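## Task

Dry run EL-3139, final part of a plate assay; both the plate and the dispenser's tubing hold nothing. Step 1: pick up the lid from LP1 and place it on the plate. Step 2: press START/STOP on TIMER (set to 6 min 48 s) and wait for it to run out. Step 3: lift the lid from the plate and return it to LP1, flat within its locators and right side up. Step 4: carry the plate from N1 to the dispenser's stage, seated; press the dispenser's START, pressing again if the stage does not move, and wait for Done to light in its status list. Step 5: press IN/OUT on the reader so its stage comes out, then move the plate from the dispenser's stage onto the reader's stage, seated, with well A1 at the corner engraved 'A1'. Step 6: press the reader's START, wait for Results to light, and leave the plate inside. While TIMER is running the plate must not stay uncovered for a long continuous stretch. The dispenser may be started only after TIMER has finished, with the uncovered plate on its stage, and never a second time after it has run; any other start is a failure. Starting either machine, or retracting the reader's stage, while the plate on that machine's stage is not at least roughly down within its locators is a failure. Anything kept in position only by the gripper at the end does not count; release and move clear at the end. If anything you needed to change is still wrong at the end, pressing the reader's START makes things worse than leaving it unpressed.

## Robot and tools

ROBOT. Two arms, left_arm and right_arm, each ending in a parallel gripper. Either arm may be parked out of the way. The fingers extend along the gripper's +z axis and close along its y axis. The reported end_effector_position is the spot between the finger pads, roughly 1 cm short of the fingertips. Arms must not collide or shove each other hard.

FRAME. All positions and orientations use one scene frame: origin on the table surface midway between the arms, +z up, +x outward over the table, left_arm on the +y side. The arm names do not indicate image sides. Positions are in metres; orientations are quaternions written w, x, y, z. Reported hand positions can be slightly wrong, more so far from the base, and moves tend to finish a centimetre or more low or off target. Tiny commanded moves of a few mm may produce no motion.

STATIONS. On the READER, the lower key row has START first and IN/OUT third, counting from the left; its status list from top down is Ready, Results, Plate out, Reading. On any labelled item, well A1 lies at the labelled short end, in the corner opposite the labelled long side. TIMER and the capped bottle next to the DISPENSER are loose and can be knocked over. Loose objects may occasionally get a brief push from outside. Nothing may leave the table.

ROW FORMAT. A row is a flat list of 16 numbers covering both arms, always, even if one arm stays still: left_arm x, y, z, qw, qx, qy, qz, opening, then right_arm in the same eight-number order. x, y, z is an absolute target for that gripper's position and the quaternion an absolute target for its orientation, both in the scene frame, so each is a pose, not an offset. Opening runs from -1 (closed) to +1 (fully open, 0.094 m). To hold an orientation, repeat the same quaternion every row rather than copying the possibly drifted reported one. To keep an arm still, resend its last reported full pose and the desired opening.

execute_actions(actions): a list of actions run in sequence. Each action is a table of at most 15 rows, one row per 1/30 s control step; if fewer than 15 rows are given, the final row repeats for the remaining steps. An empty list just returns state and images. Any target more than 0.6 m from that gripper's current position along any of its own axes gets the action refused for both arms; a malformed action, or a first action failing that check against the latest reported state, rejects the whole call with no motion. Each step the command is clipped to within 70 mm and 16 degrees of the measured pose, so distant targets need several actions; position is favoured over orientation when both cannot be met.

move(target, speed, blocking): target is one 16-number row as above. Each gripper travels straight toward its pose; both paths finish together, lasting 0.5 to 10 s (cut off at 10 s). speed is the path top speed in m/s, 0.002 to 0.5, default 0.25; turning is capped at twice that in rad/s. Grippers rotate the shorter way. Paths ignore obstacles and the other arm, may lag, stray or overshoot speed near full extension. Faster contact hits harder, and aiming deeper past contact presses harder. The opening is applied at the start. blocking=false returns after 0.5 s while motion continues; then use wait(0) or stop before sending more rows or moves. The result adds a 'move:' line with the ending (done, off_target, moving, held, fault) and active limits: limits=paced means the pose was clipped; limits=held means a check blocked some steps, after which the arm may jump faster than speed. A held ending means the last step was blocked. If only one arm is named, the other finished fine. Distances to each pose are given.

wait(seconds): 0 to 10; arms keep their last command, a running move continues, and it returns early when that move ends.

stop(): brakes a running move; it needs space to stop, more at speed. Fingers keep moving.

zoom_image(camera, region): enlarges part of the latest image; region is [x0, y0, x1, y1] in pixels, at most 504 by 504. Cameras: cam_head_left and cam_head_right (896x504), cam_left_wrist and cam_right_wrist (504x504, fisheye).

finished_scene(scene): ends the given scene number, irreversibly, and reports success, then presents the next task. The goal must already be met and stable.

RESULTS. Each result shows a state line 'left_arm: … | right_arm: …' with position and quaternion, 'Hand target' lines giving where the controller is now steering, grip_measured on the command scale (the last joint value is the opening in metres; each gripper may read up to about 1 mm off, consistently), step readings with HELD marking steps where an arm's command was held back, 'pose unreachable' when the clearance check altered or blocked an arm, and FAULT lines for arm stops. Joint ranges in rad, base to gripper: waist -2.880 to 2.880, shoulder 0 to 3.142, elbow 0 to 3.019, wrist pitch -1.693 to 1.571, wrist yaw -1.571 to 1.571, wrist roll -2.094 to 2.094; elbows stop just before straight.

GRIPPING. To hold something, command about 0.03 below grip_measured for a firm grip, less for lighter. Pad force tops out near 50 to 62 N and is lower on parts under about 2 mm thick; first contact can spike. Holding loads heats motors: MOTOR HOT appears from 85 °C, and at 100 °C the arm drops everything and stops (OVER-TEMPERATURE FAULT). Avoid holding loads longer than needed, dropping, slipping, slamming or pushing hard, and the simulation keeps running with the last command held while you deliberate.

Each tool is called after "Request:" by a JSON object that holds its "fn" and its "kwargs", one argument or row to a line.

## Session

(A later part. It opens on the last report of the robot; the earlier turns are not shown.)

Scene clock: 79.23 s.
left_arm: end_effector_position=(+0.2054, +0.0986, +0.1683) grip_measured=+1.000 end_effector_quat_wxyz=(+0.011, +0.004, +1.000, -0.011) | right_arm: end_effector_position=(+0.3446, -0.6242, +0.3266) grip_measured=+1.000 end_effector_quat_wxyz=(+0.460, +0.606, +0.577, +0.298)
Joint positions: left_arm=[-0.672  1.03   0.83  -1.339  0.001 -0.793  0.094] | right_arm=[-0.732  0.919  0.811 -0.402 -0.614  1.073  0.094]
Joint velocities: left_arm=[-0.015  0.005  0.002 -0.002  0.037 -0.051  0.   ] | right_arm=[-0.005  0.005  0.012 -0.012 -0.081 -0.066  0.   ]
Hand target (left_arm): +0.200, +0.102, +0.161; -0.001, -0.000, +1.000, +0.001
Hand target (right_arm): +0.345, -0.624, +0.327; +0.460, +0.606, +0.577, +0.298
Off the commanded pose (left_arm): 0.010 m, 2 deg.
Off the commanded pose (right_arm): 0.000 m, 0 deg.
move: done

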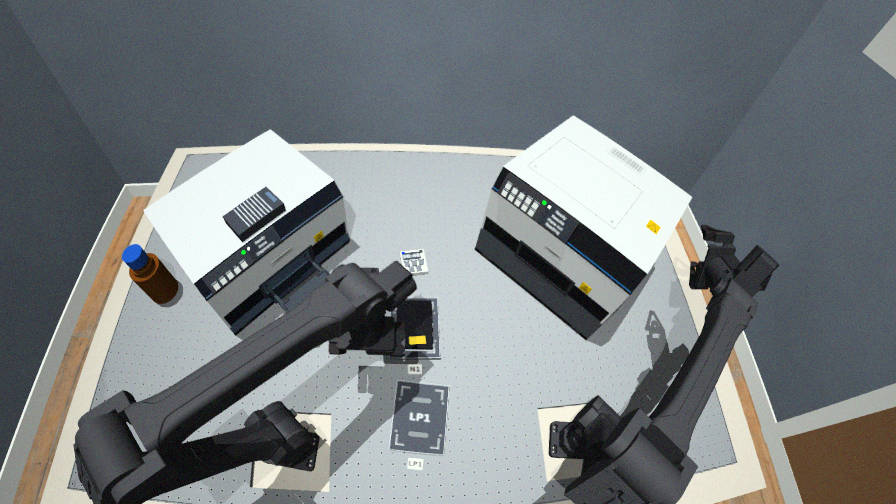

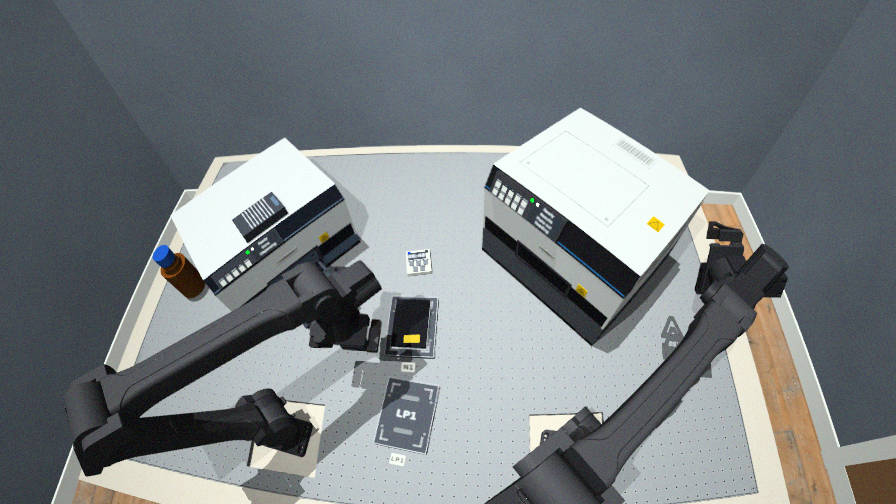

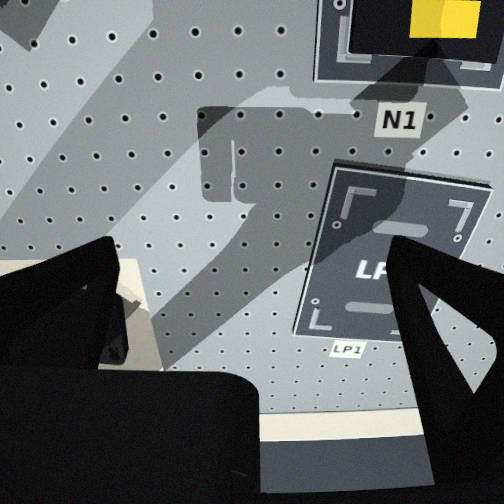

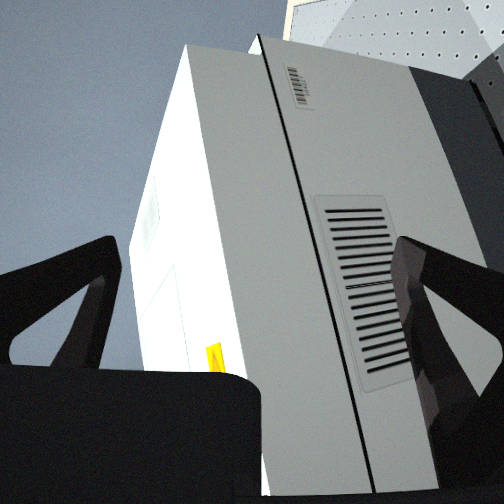

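Timer has been running since about 74 s and is due at about 483 s on the scene clock. Waiting.

Request:
{"fn": "wait", "kwargs": {
  "seconds": 10
}}

Request:
{"fn": "wait", "kwargs": {
  "seconds": 10
}}

Request:
{"fn": "wait", "kwargs": {
  "seconds": 10
}}

Request:
{"fn": "wait", "kwargs": {
  "seconds": 10
}}

Request:
{"fn": "wait", "kwargs": {
  "seconds": 10
}}

Request:
{"fn": "wait", "kwargs": {
  "seconds": 10
}}

Request:
{"fn": "wait", "kwargs": {
  "seconds": 10
}}

Request:
{"fn": "wait", "kwargs": {
  "seconds": 10
}}

Scene clock: 92.40 s.
left_arm: end_effector_position=(+0.2054, +0.0986, +0.1683) grip_measured=+1.000 end_effector_quat_wxyz=(+0.010, +0.003, +1.000, -0.011) | right_arm: end_effector_position=(+0.3446, -0.6242, +0.3266) grip_measured=+1.000 end_effector_quat_wxyz=(+0.460, +0.606, +0.577, +0.298)
Joint positions: left_arm=[-0.672  1.03   0.83  -1.339  0.001 -0.796  0.094] | right_arm=[-0.732  0.919  0.811 -0.402 -0.614  1.073  0.094]
Joint velocities: left_arm=[ 0.015 -0.005 -0.002 -0.012  0.051  0.022  0.   ] | right_arm=[ 0.005 -0.015  0.007 -0.007 -0.081 -0.051  0.   ]
Hand target (left_arm): +0.200, +0.102, +0.161; -0.001, -0.001, +1.000, +0.001
Hand target (right_arm): +0.345, -0.624, +0.327; +0.460, +0.606, +0.577, +0.298
Off the commanded pose (left_arm): 0.010 m, 2 deg.
Off the commanded pose (right_arm): 0.000 m, 0 deg.
wait: 10.00 s; at rest from the start

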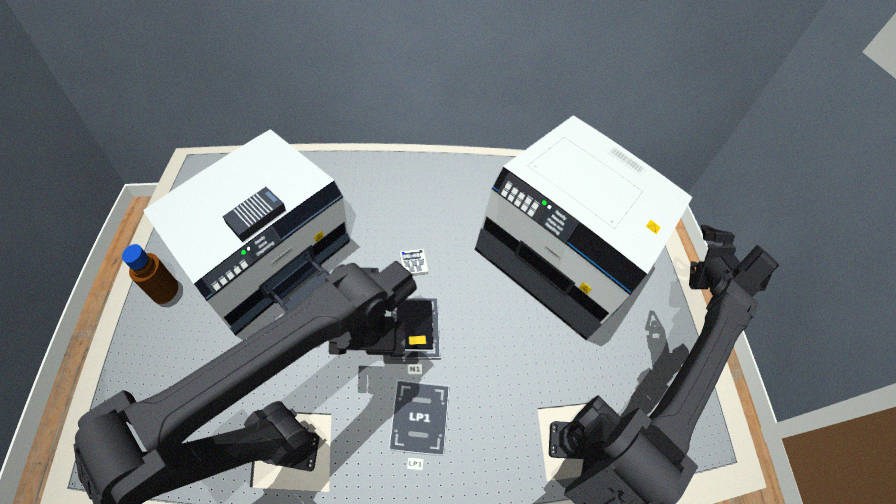

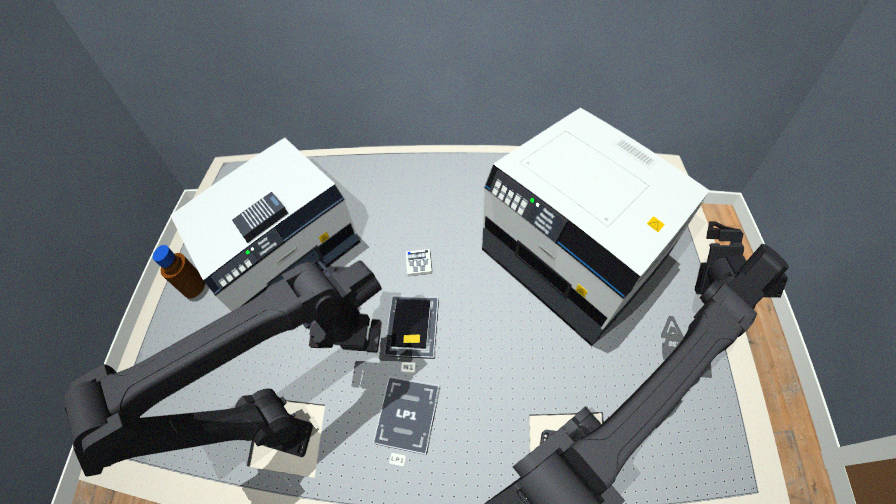

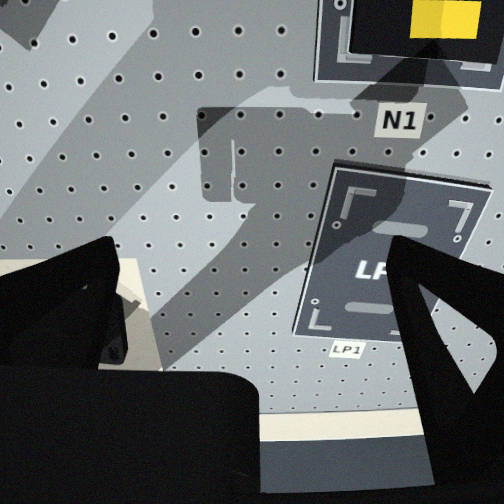

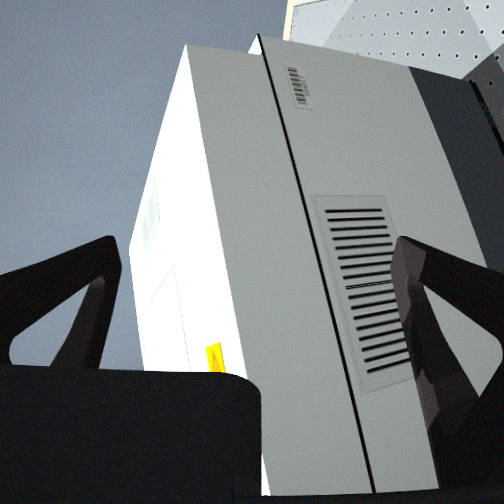

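Scene clock: 102.40 s.
left_arm: end_effector_position=(+0.2054, +0.0986, +0.1683) grip_measured=+1.000 end_effector_quat_wxyz=(+0.010, +0.003, +1.000, -0.011) | right_arm: end_effector_position=(+0.3446, -0.6242, +0.3266) grip_measured=+1.000 end_effector_quat_wxyz=(+0.460, +0.606, +0.577, +0.298)
Joint positions: left_arm=[-0.672  1.03   0.83  -1.339  0.001 -0.796  0.094] | right_arm=[-0.732  0.919  0.811 -0.402 -0.614  1.073  0.094]
Joint velocities: left_arm=[ 0.015  0.015  0.007  0.002 -0.022 -0.037  0.   ] | right_arm=[-0.024 -0.005  0.012 -0.002 -0.066  0.022  0.   ]
Hand target (left_arm): +0.200, +0.102, +0.161; -0.001, -0.001, +1.000, +0.001
Hand target (right_arm): +0.345, -0.624, +0.327; +0.460, +0.606, +0.577, +0.298
Off the commanded pose (left_arm): 0.010 m, 2 deg.
Off the commanded pose (right_arm): 0.000 m, 0 deg.
wait: 10.00 s; at rest by 0.17 s

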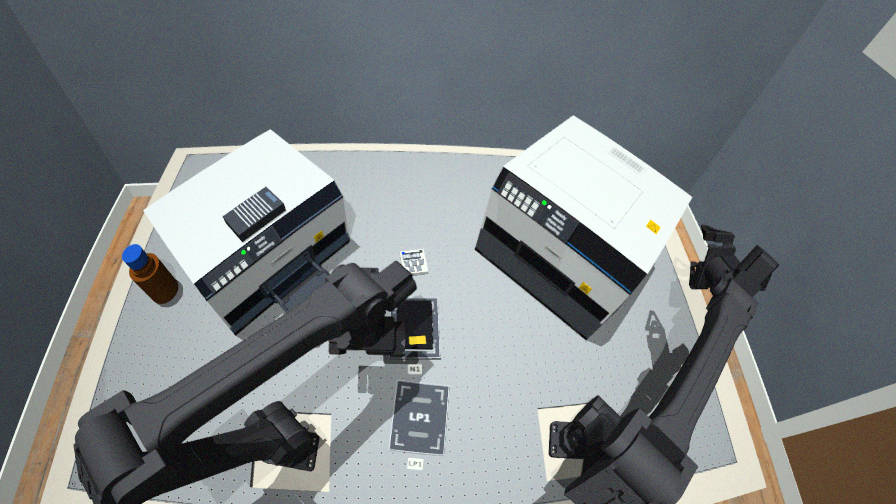

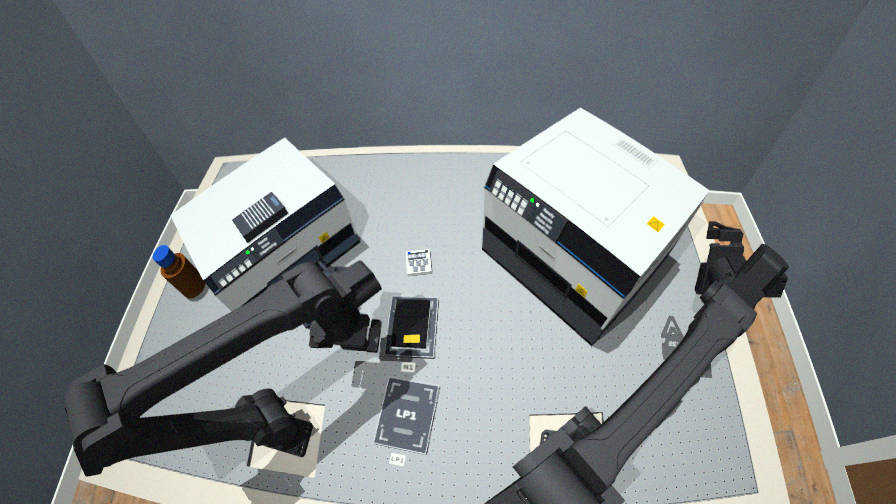

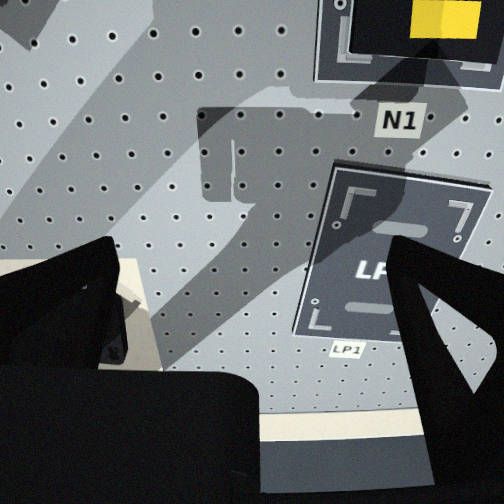

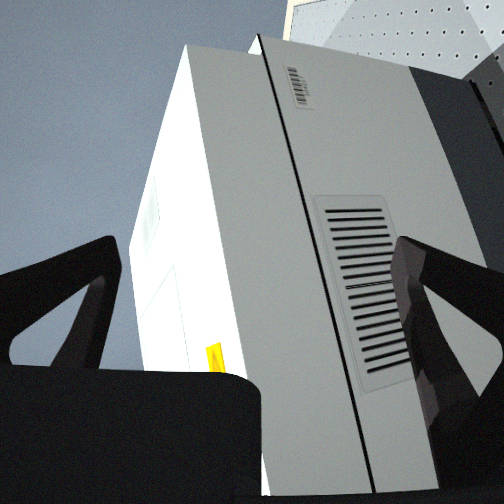

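Scene clock: 112.40 s.
left_arm: end_effector_position=(+0.2054, +0.0986, +0.1683) grip_measured=+1.000 end_effector_quat_wxyz=(+0.010, +0.003, +1.000, -0.011) | right_arm: end_effector_position=(+0.3446, -0.6242, +0.3266) grip_measured=+1.000 end_effector_quat_wxyz=(+0.460, +0.606, +0.577, +0.298)
Joint positions: left_arm=[-0.672  1.03   0.83  -1.339  0.001 -0.796  0.094] | right_arm=[-0.732  0.919  0.811 -0.402 -0.614  1.073  0.094]
Joint velocities: left_arm=[-0.015 -0.015  0.002 -0.007 -0.037  0.007  0.   ] | right_arm=[-0.005 -0.005 -0.007  0.002 -0.051 -0.051  0.   ]
Hand target (left_arm): +0.200, +0.102, +0.161; -0.001, -0.001, +1.000, +0.001
Hand target (right_arm): +0.345, -0.624, +0.327; +0.460, +0.606, +0.577, +0.298
Off the commanded pose (left_arm): 0.010 m, 2 deg.
Off the commanded pose (right_arm): 0.000 m, 0 deg.
wait: 10.00 s; at rest by 0.17 s

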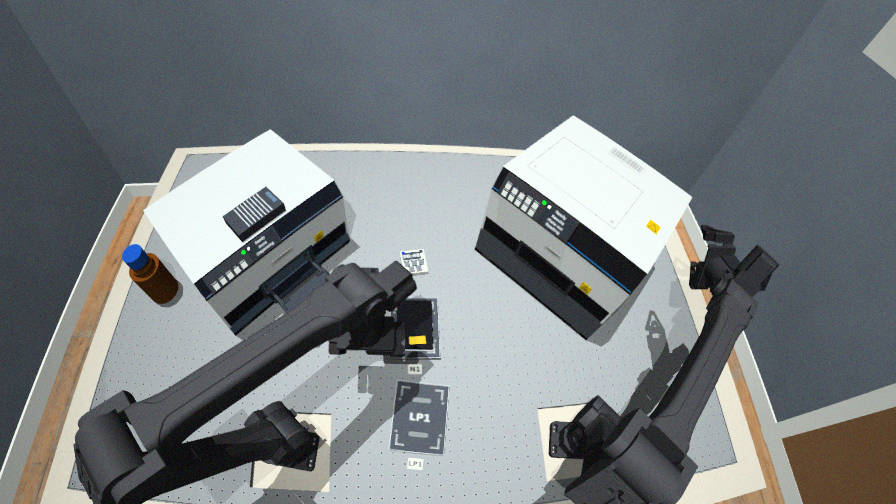

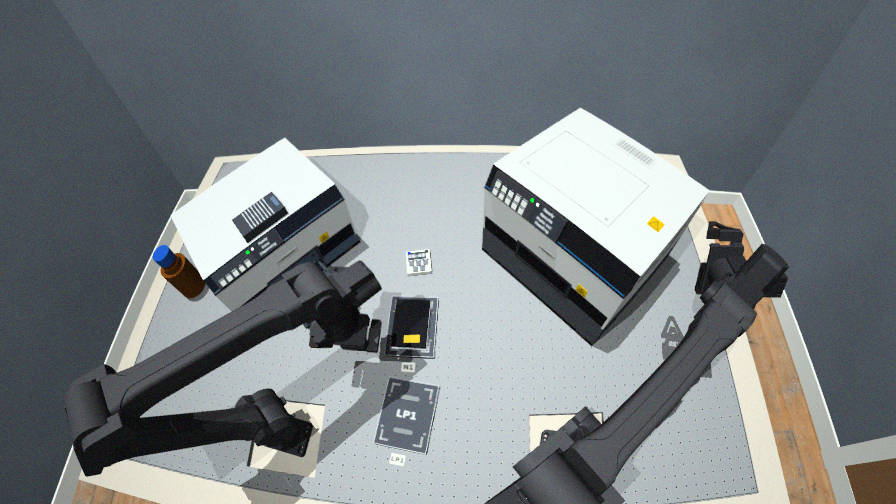

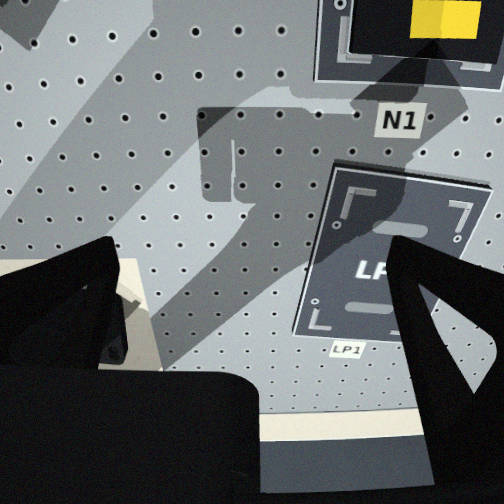

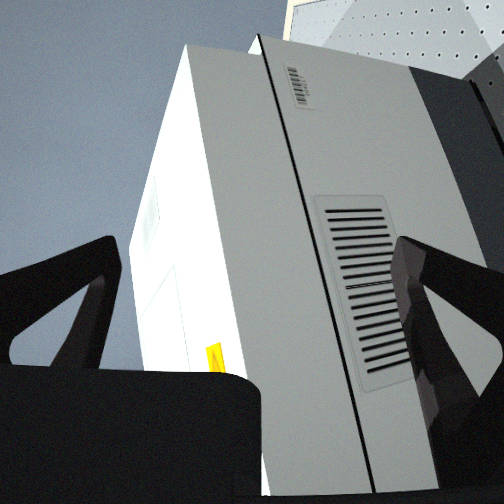

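Scene clock: 122.40 s.
left_arm: end_effector_position=(+0.2054, +0.0986, +0.1683) grip_measured=+1.000 end_effector_quat_wxyz=(+0.010, +0.003, +1.000, -0.011) | right_arm: end_effector_position=(+0.3446, -0.6242, +0.3266) grip_measured=+1.000 end_effector_quat_wxyz=(+0.460, +0.606, +0.577, +0.298)
Joint positions: left_arm=[-0.672  1.03   0.83  -1.339  0.001 -0.796  0.094] | right_arm=[-0.732  0.919  0.811 -0.402 -0.614  1.073  0.094]
Joint velocities: left_arm=[-0.015  0.005 -0.002  0.027 -0.007  0.022  0.   ] | right_arm=[-0.005 -0.024  0.002 -0.007  0.007 -0.037  0.   ]
Hand target (left_arm): +0.200, +0.102, +0.161; -0.001, -0.001, +1.000, +0.001
Hand target (right_arm): +0.345, -0.624, +0.327; +0.460, +0.606, +0.577, +0.298
Off the commanded pose (left_arm): 0.010 m, 2 deg.
Off the commanded pose (right_arm): 0.000 m, 0 deg.
wait: 10.00 s; at rest by 0.17 s

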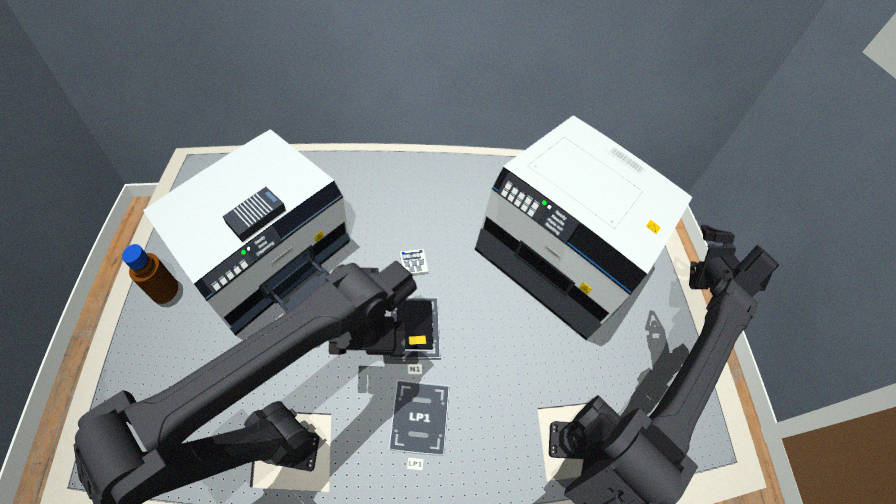

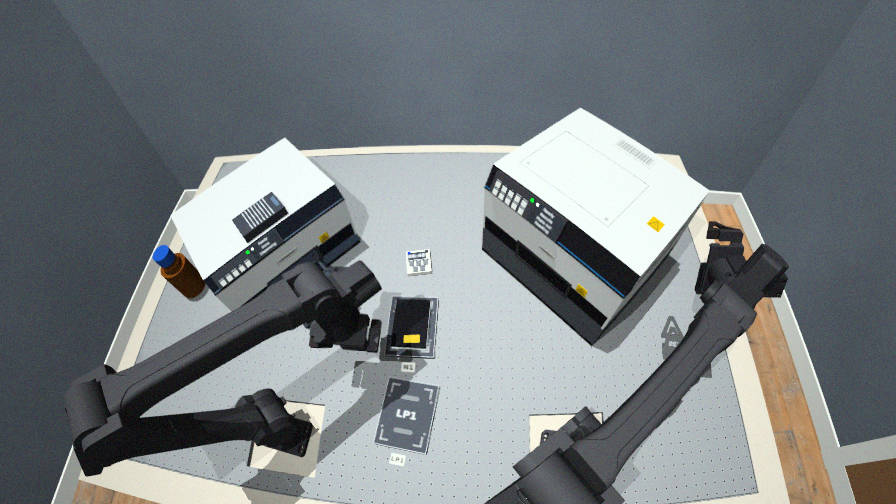

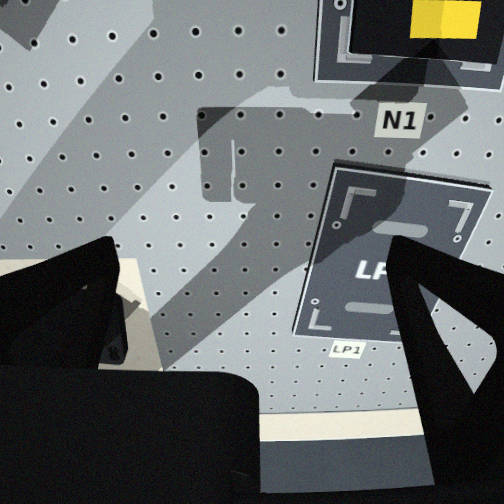

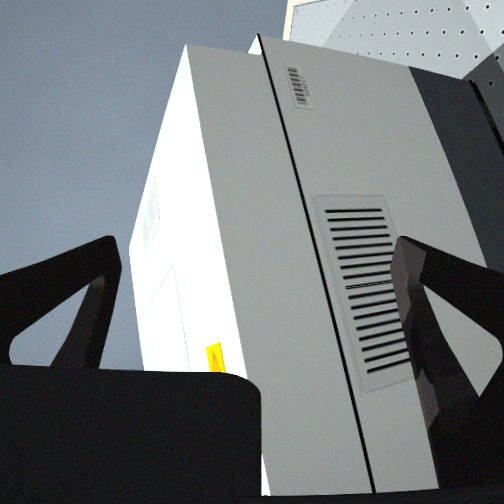

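Scene clock: 132.40 s.
left_arm: end_effector_position=(+0.2054, +0.0986, +0.1683) grip_measured=+1.000 end_effector_quat_wxyz=(+0.010, +0.003, +1.000, -0.011) | right_arm: end_effector_position=(+0.3446, -0.6242, +0.3266) grip_measured=+1.000 end_effector_quat_wxyz=(+0.460, +0.606, +0.577, +0.298)
Joint positions: left_arm=[-0.672  1.03   0.83  -1.339  0.001 -0.796  0.094] | right_arm=[-0.732  0.919  0.811 -0.402 -0.614  1.073  0.094]
Joint velocities: left_arm=[-0.015 -0.005 -0.007  0.007  0.007 -0.022  0.   ] | right_arm=[-0.005 -0.015  0.002 -0.027 -0.022  0.022  0.   ]
Hand target (left_arm): +0.200, +0.102, +0.161; -0.001, -0.001, +1.000, +0.001
Hand target (right_arm): +0.345, -0.624, +0.327; +0.460, +0.606, +0.577, +0.298
Off the commanded pose (left_arm): 0.010 m, 2 deg.
Off the commanded pose (right_arm): 0.000 m, 0 deg.
wait: 10.00 s; at rest by 0.17 s

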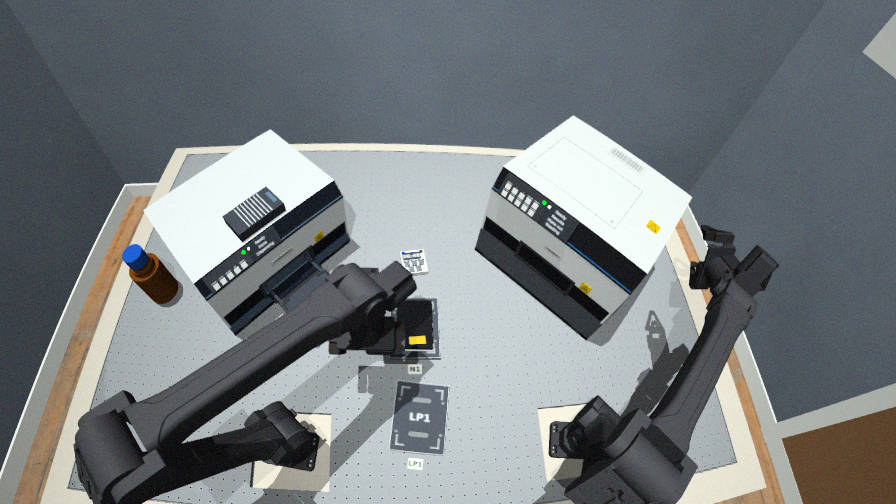

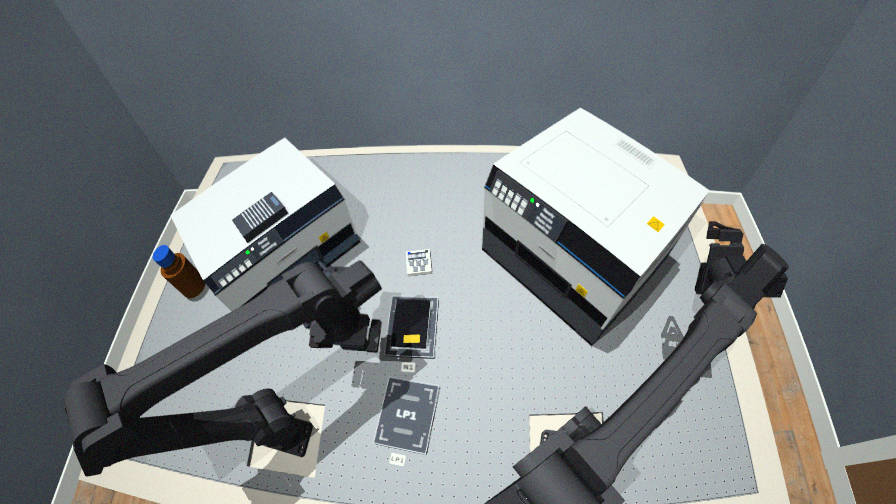

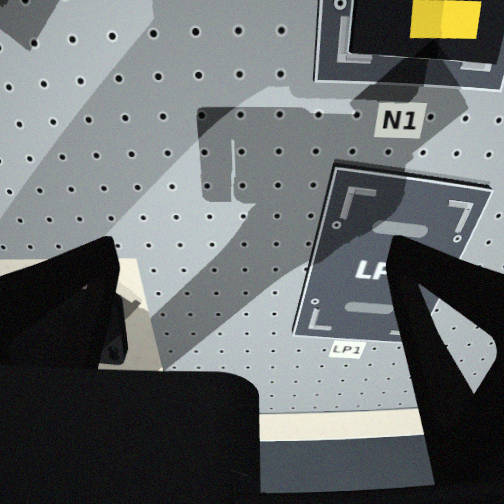

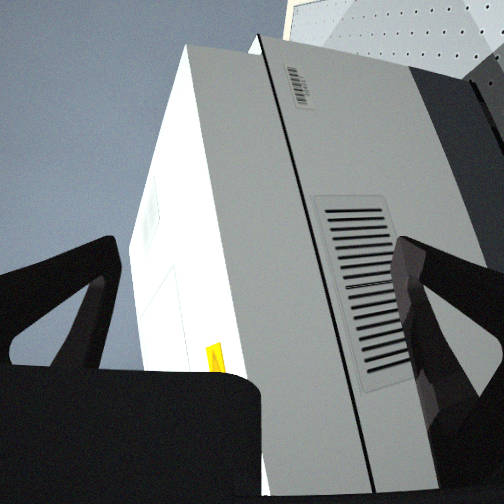

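Scene clock: 142.40 s.
left_arm: end_effector_position=(+0.2054, +0.0986, +0.1683) grip_measured=+1.000 end_effector_quat_wxyz=(+0.010, +0.003, +1.000, -0.011) | right_arm: end_effector_position=(+0.3446, -0.6242, +0.3266) grip_measured=+1.000 end_effector_quat_wxyz=(+0.460, +0.606, +0.577, +0.298)
Joint positions: left_arm=[-0.672  1.03   0.83  -1.339  0.001 -0.796  0.094] | right_arm=[-0.732  0.919  0.811 -0.402 -0.614  1.073  0.094]
Joint velocities: left_arm=[-0.005 -0.005  0.007  0.007 -0.022 -0.007  0.   ] | right_arm=[ 0.005 -0.005 -0.022 -0.017  0.007 -0.007  0.   ]
Hand target (left_arm): +0.200, +0.102, +0.161; -0.001, -0.001, +1.000, +0.001
Hand target (right_arm): +0.345, -0.624, +0.327; +0.460, +0.606, +0.577, +0.298
Off the commanded pose (left_arm): 0.010 m, 2 deg.
Off the commanded pose (right_arm): 0.000 m, 0 deg.
wait: 10.00 s; at rest by 0.17 s

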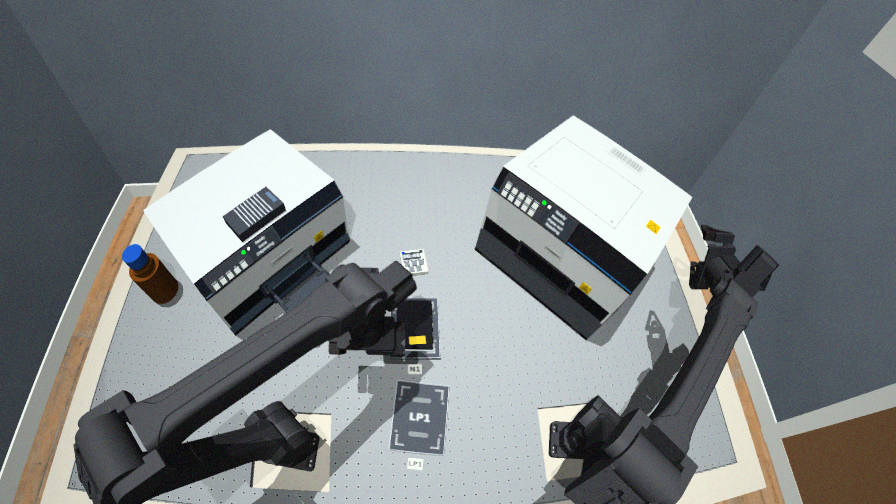

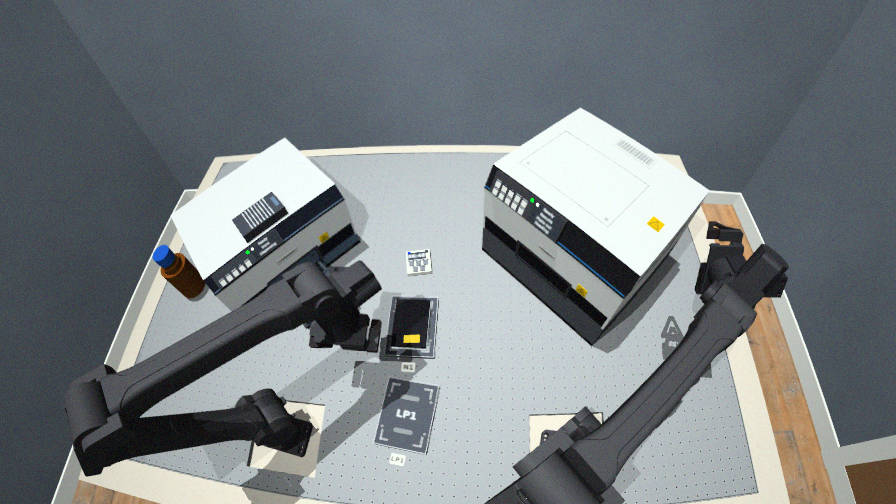

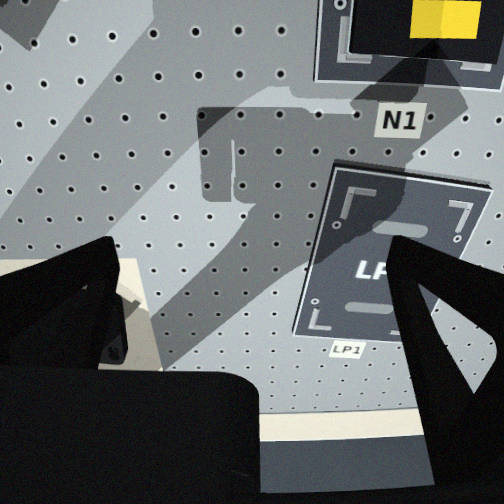

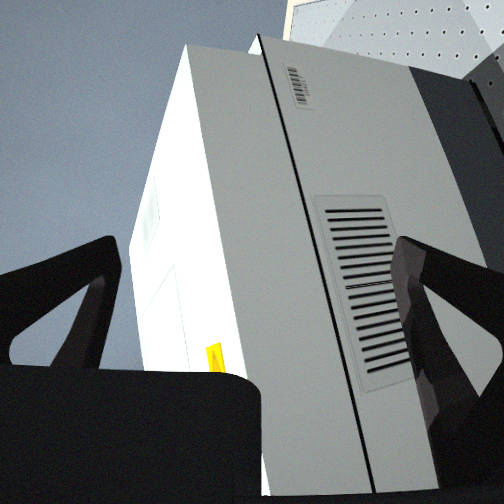

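Scene clock: 152.40 s.
left_arm: end_effector_position=(+0.2054, +0.0986, +0.1683) grip_measured=+1.000 end_effector_quat_wxyz=(+0.010, +0.003, +1.000, -0.011) | right_arm: end_effector_position=(+0.3446, -0.6242, +0.3266) grip_measured=+1.000 end_effector_quat_wxyz=(+0.460, +0.606, +0.577, +0.298)
Joint positions: left_arm=[-0.672  1.03   0.83  -1.339  0.001 -0.796  0.094] | right_arm=[-0.732  0.919  0.811 -0.402 -0.614  1.073  0.094]
Joint velocities: left_arm=[-0.015  0.005 -0.002 -0.022 -0.066  0.022  0.   ] | right_arm=[-0.005 -0.015  0.002  0.017  0.037  0.007  0.   ]
Hand target (left_arm): +0.200, +0.102, +0.161; -0.001, -0.001, +1.000, +0.001
Hand target (right_arm): +0.345, -0.624, +0.327; +0.460, +0.606, +0.577, +0.298
Off the commanded pose (left_arm): 0.010 m, 2 deg.
Off the commanded pose (right_arm): 0.000 m, 0 deg.
wait: 10.00 s; at rest by 0.17 s

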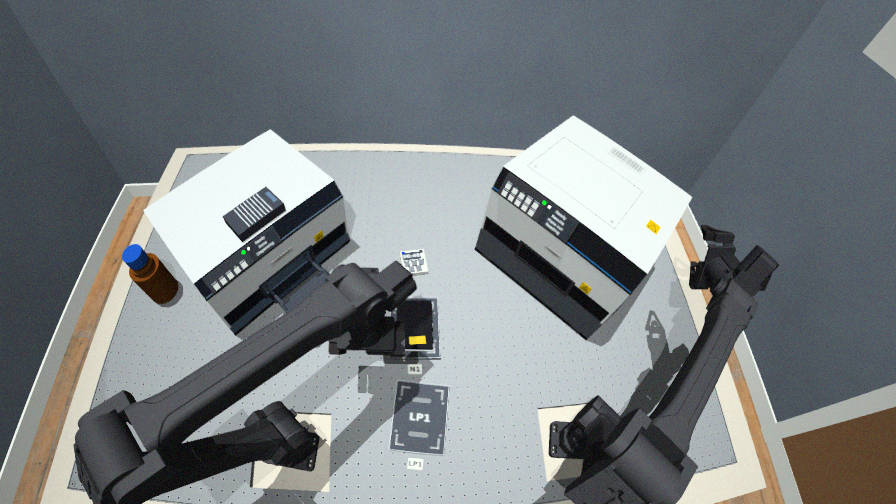

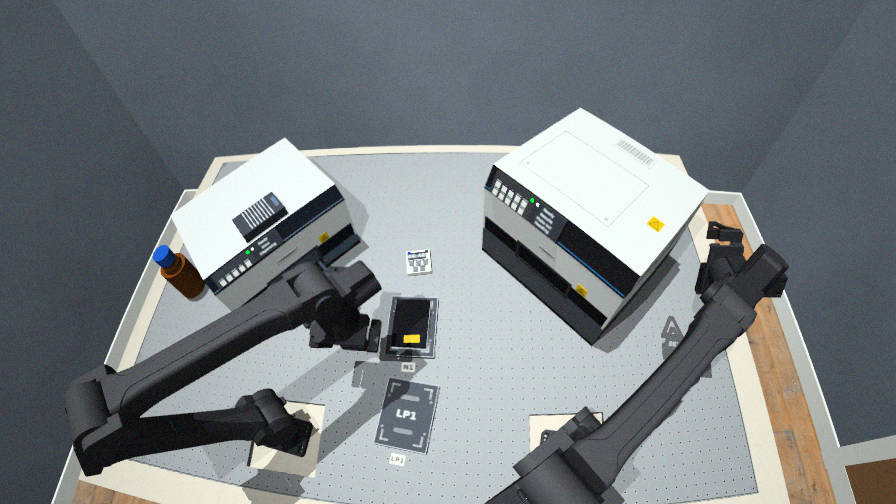

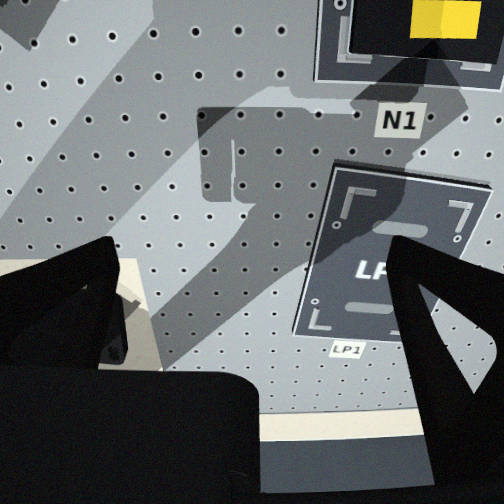

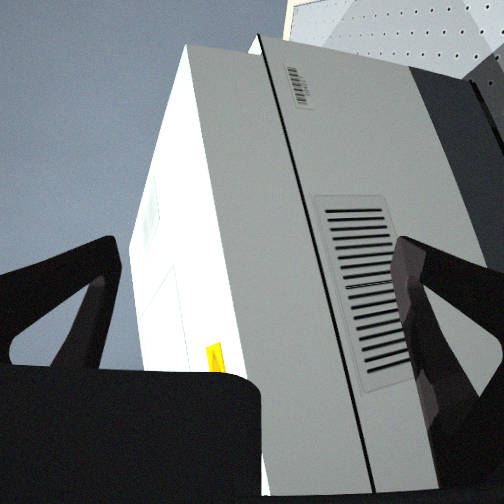

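Scene clock: 162.40 s.
left_arm: end_effector_position=(+0.2054, +0.0986, +0.1683) grip_measured=+1.000 end_effector_quat_wxyz=(+0.010, +0.003, +1.000, -0.011) | right_arm: end_effector_position=(+0.3446, -0.6242, +0.3266) grip_measured=+1.000 end_effector_quat_wxyz=(+0.460, +0.606, +0.577, +0.298)
Joint positions: left_arm=[-0.672  1.03   0.83  -1.339  0.001 -0.796  0.094] | right_arm=[-0.732  0.919  0.811 -0.402 -0.614  1.073  0.094]
Joint velocities: left_arm=[ 0.005 -0.005 -0.002  0.007 -0.051  0.022  0.   ] | right_arm=[ 0.005  0.015 -0.002 -0.002 -0.051 -0.007  0.   ]
Hand target (left_arm): +0.200, +0.102, +0.161; -0.001, -0.001, +1.000, +0.001
Hand target (right_arm): +0.345, -0.624, +0.327; +0.460, +0.606, +0.577, +0.298
Off the commanded pose (left_arm): 0.010 m, 2 deg.
Off the commanded pose (right_arm): 0.000 m, 0 deg.
wait: 10.00 s; at rest by 0.17 s

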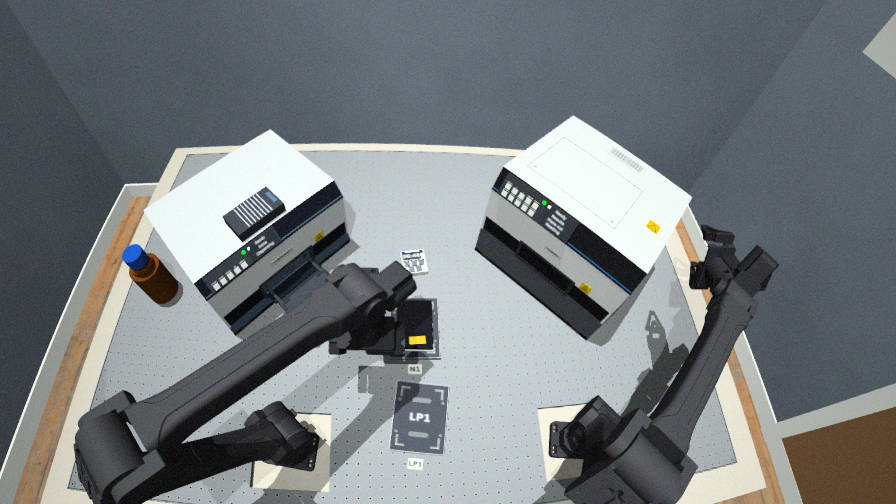

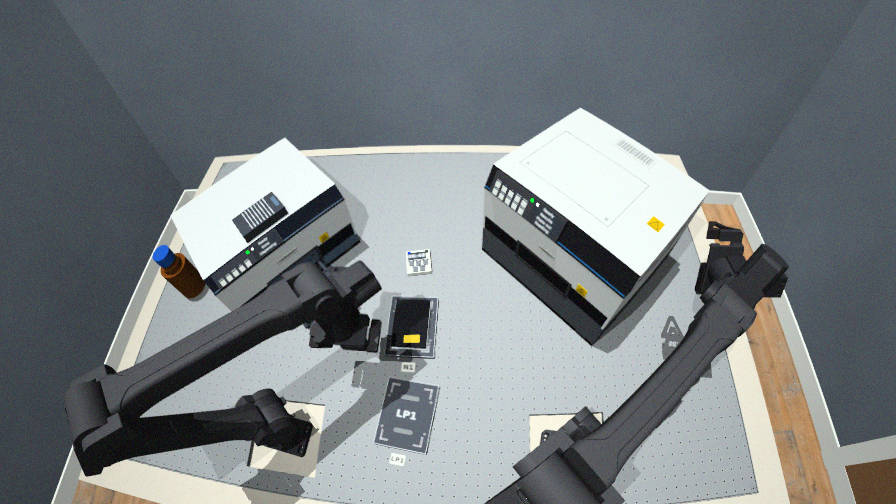

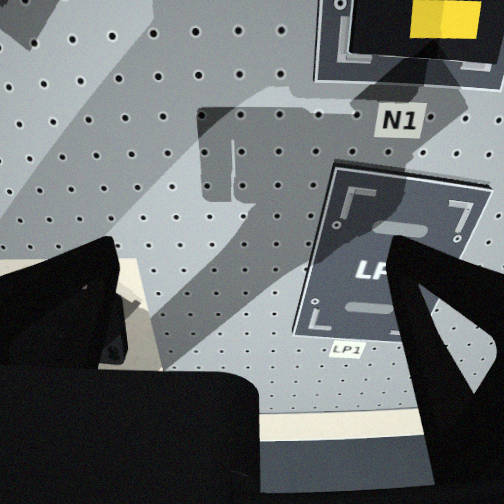

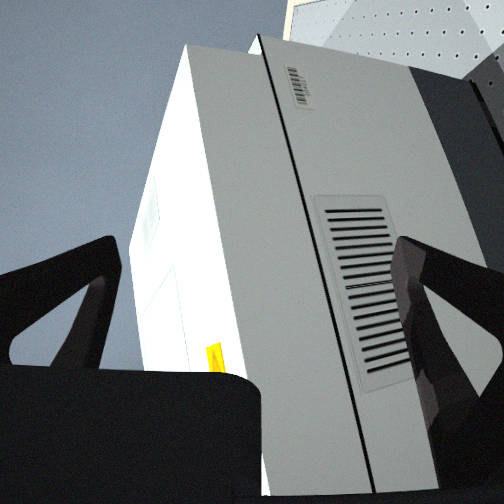

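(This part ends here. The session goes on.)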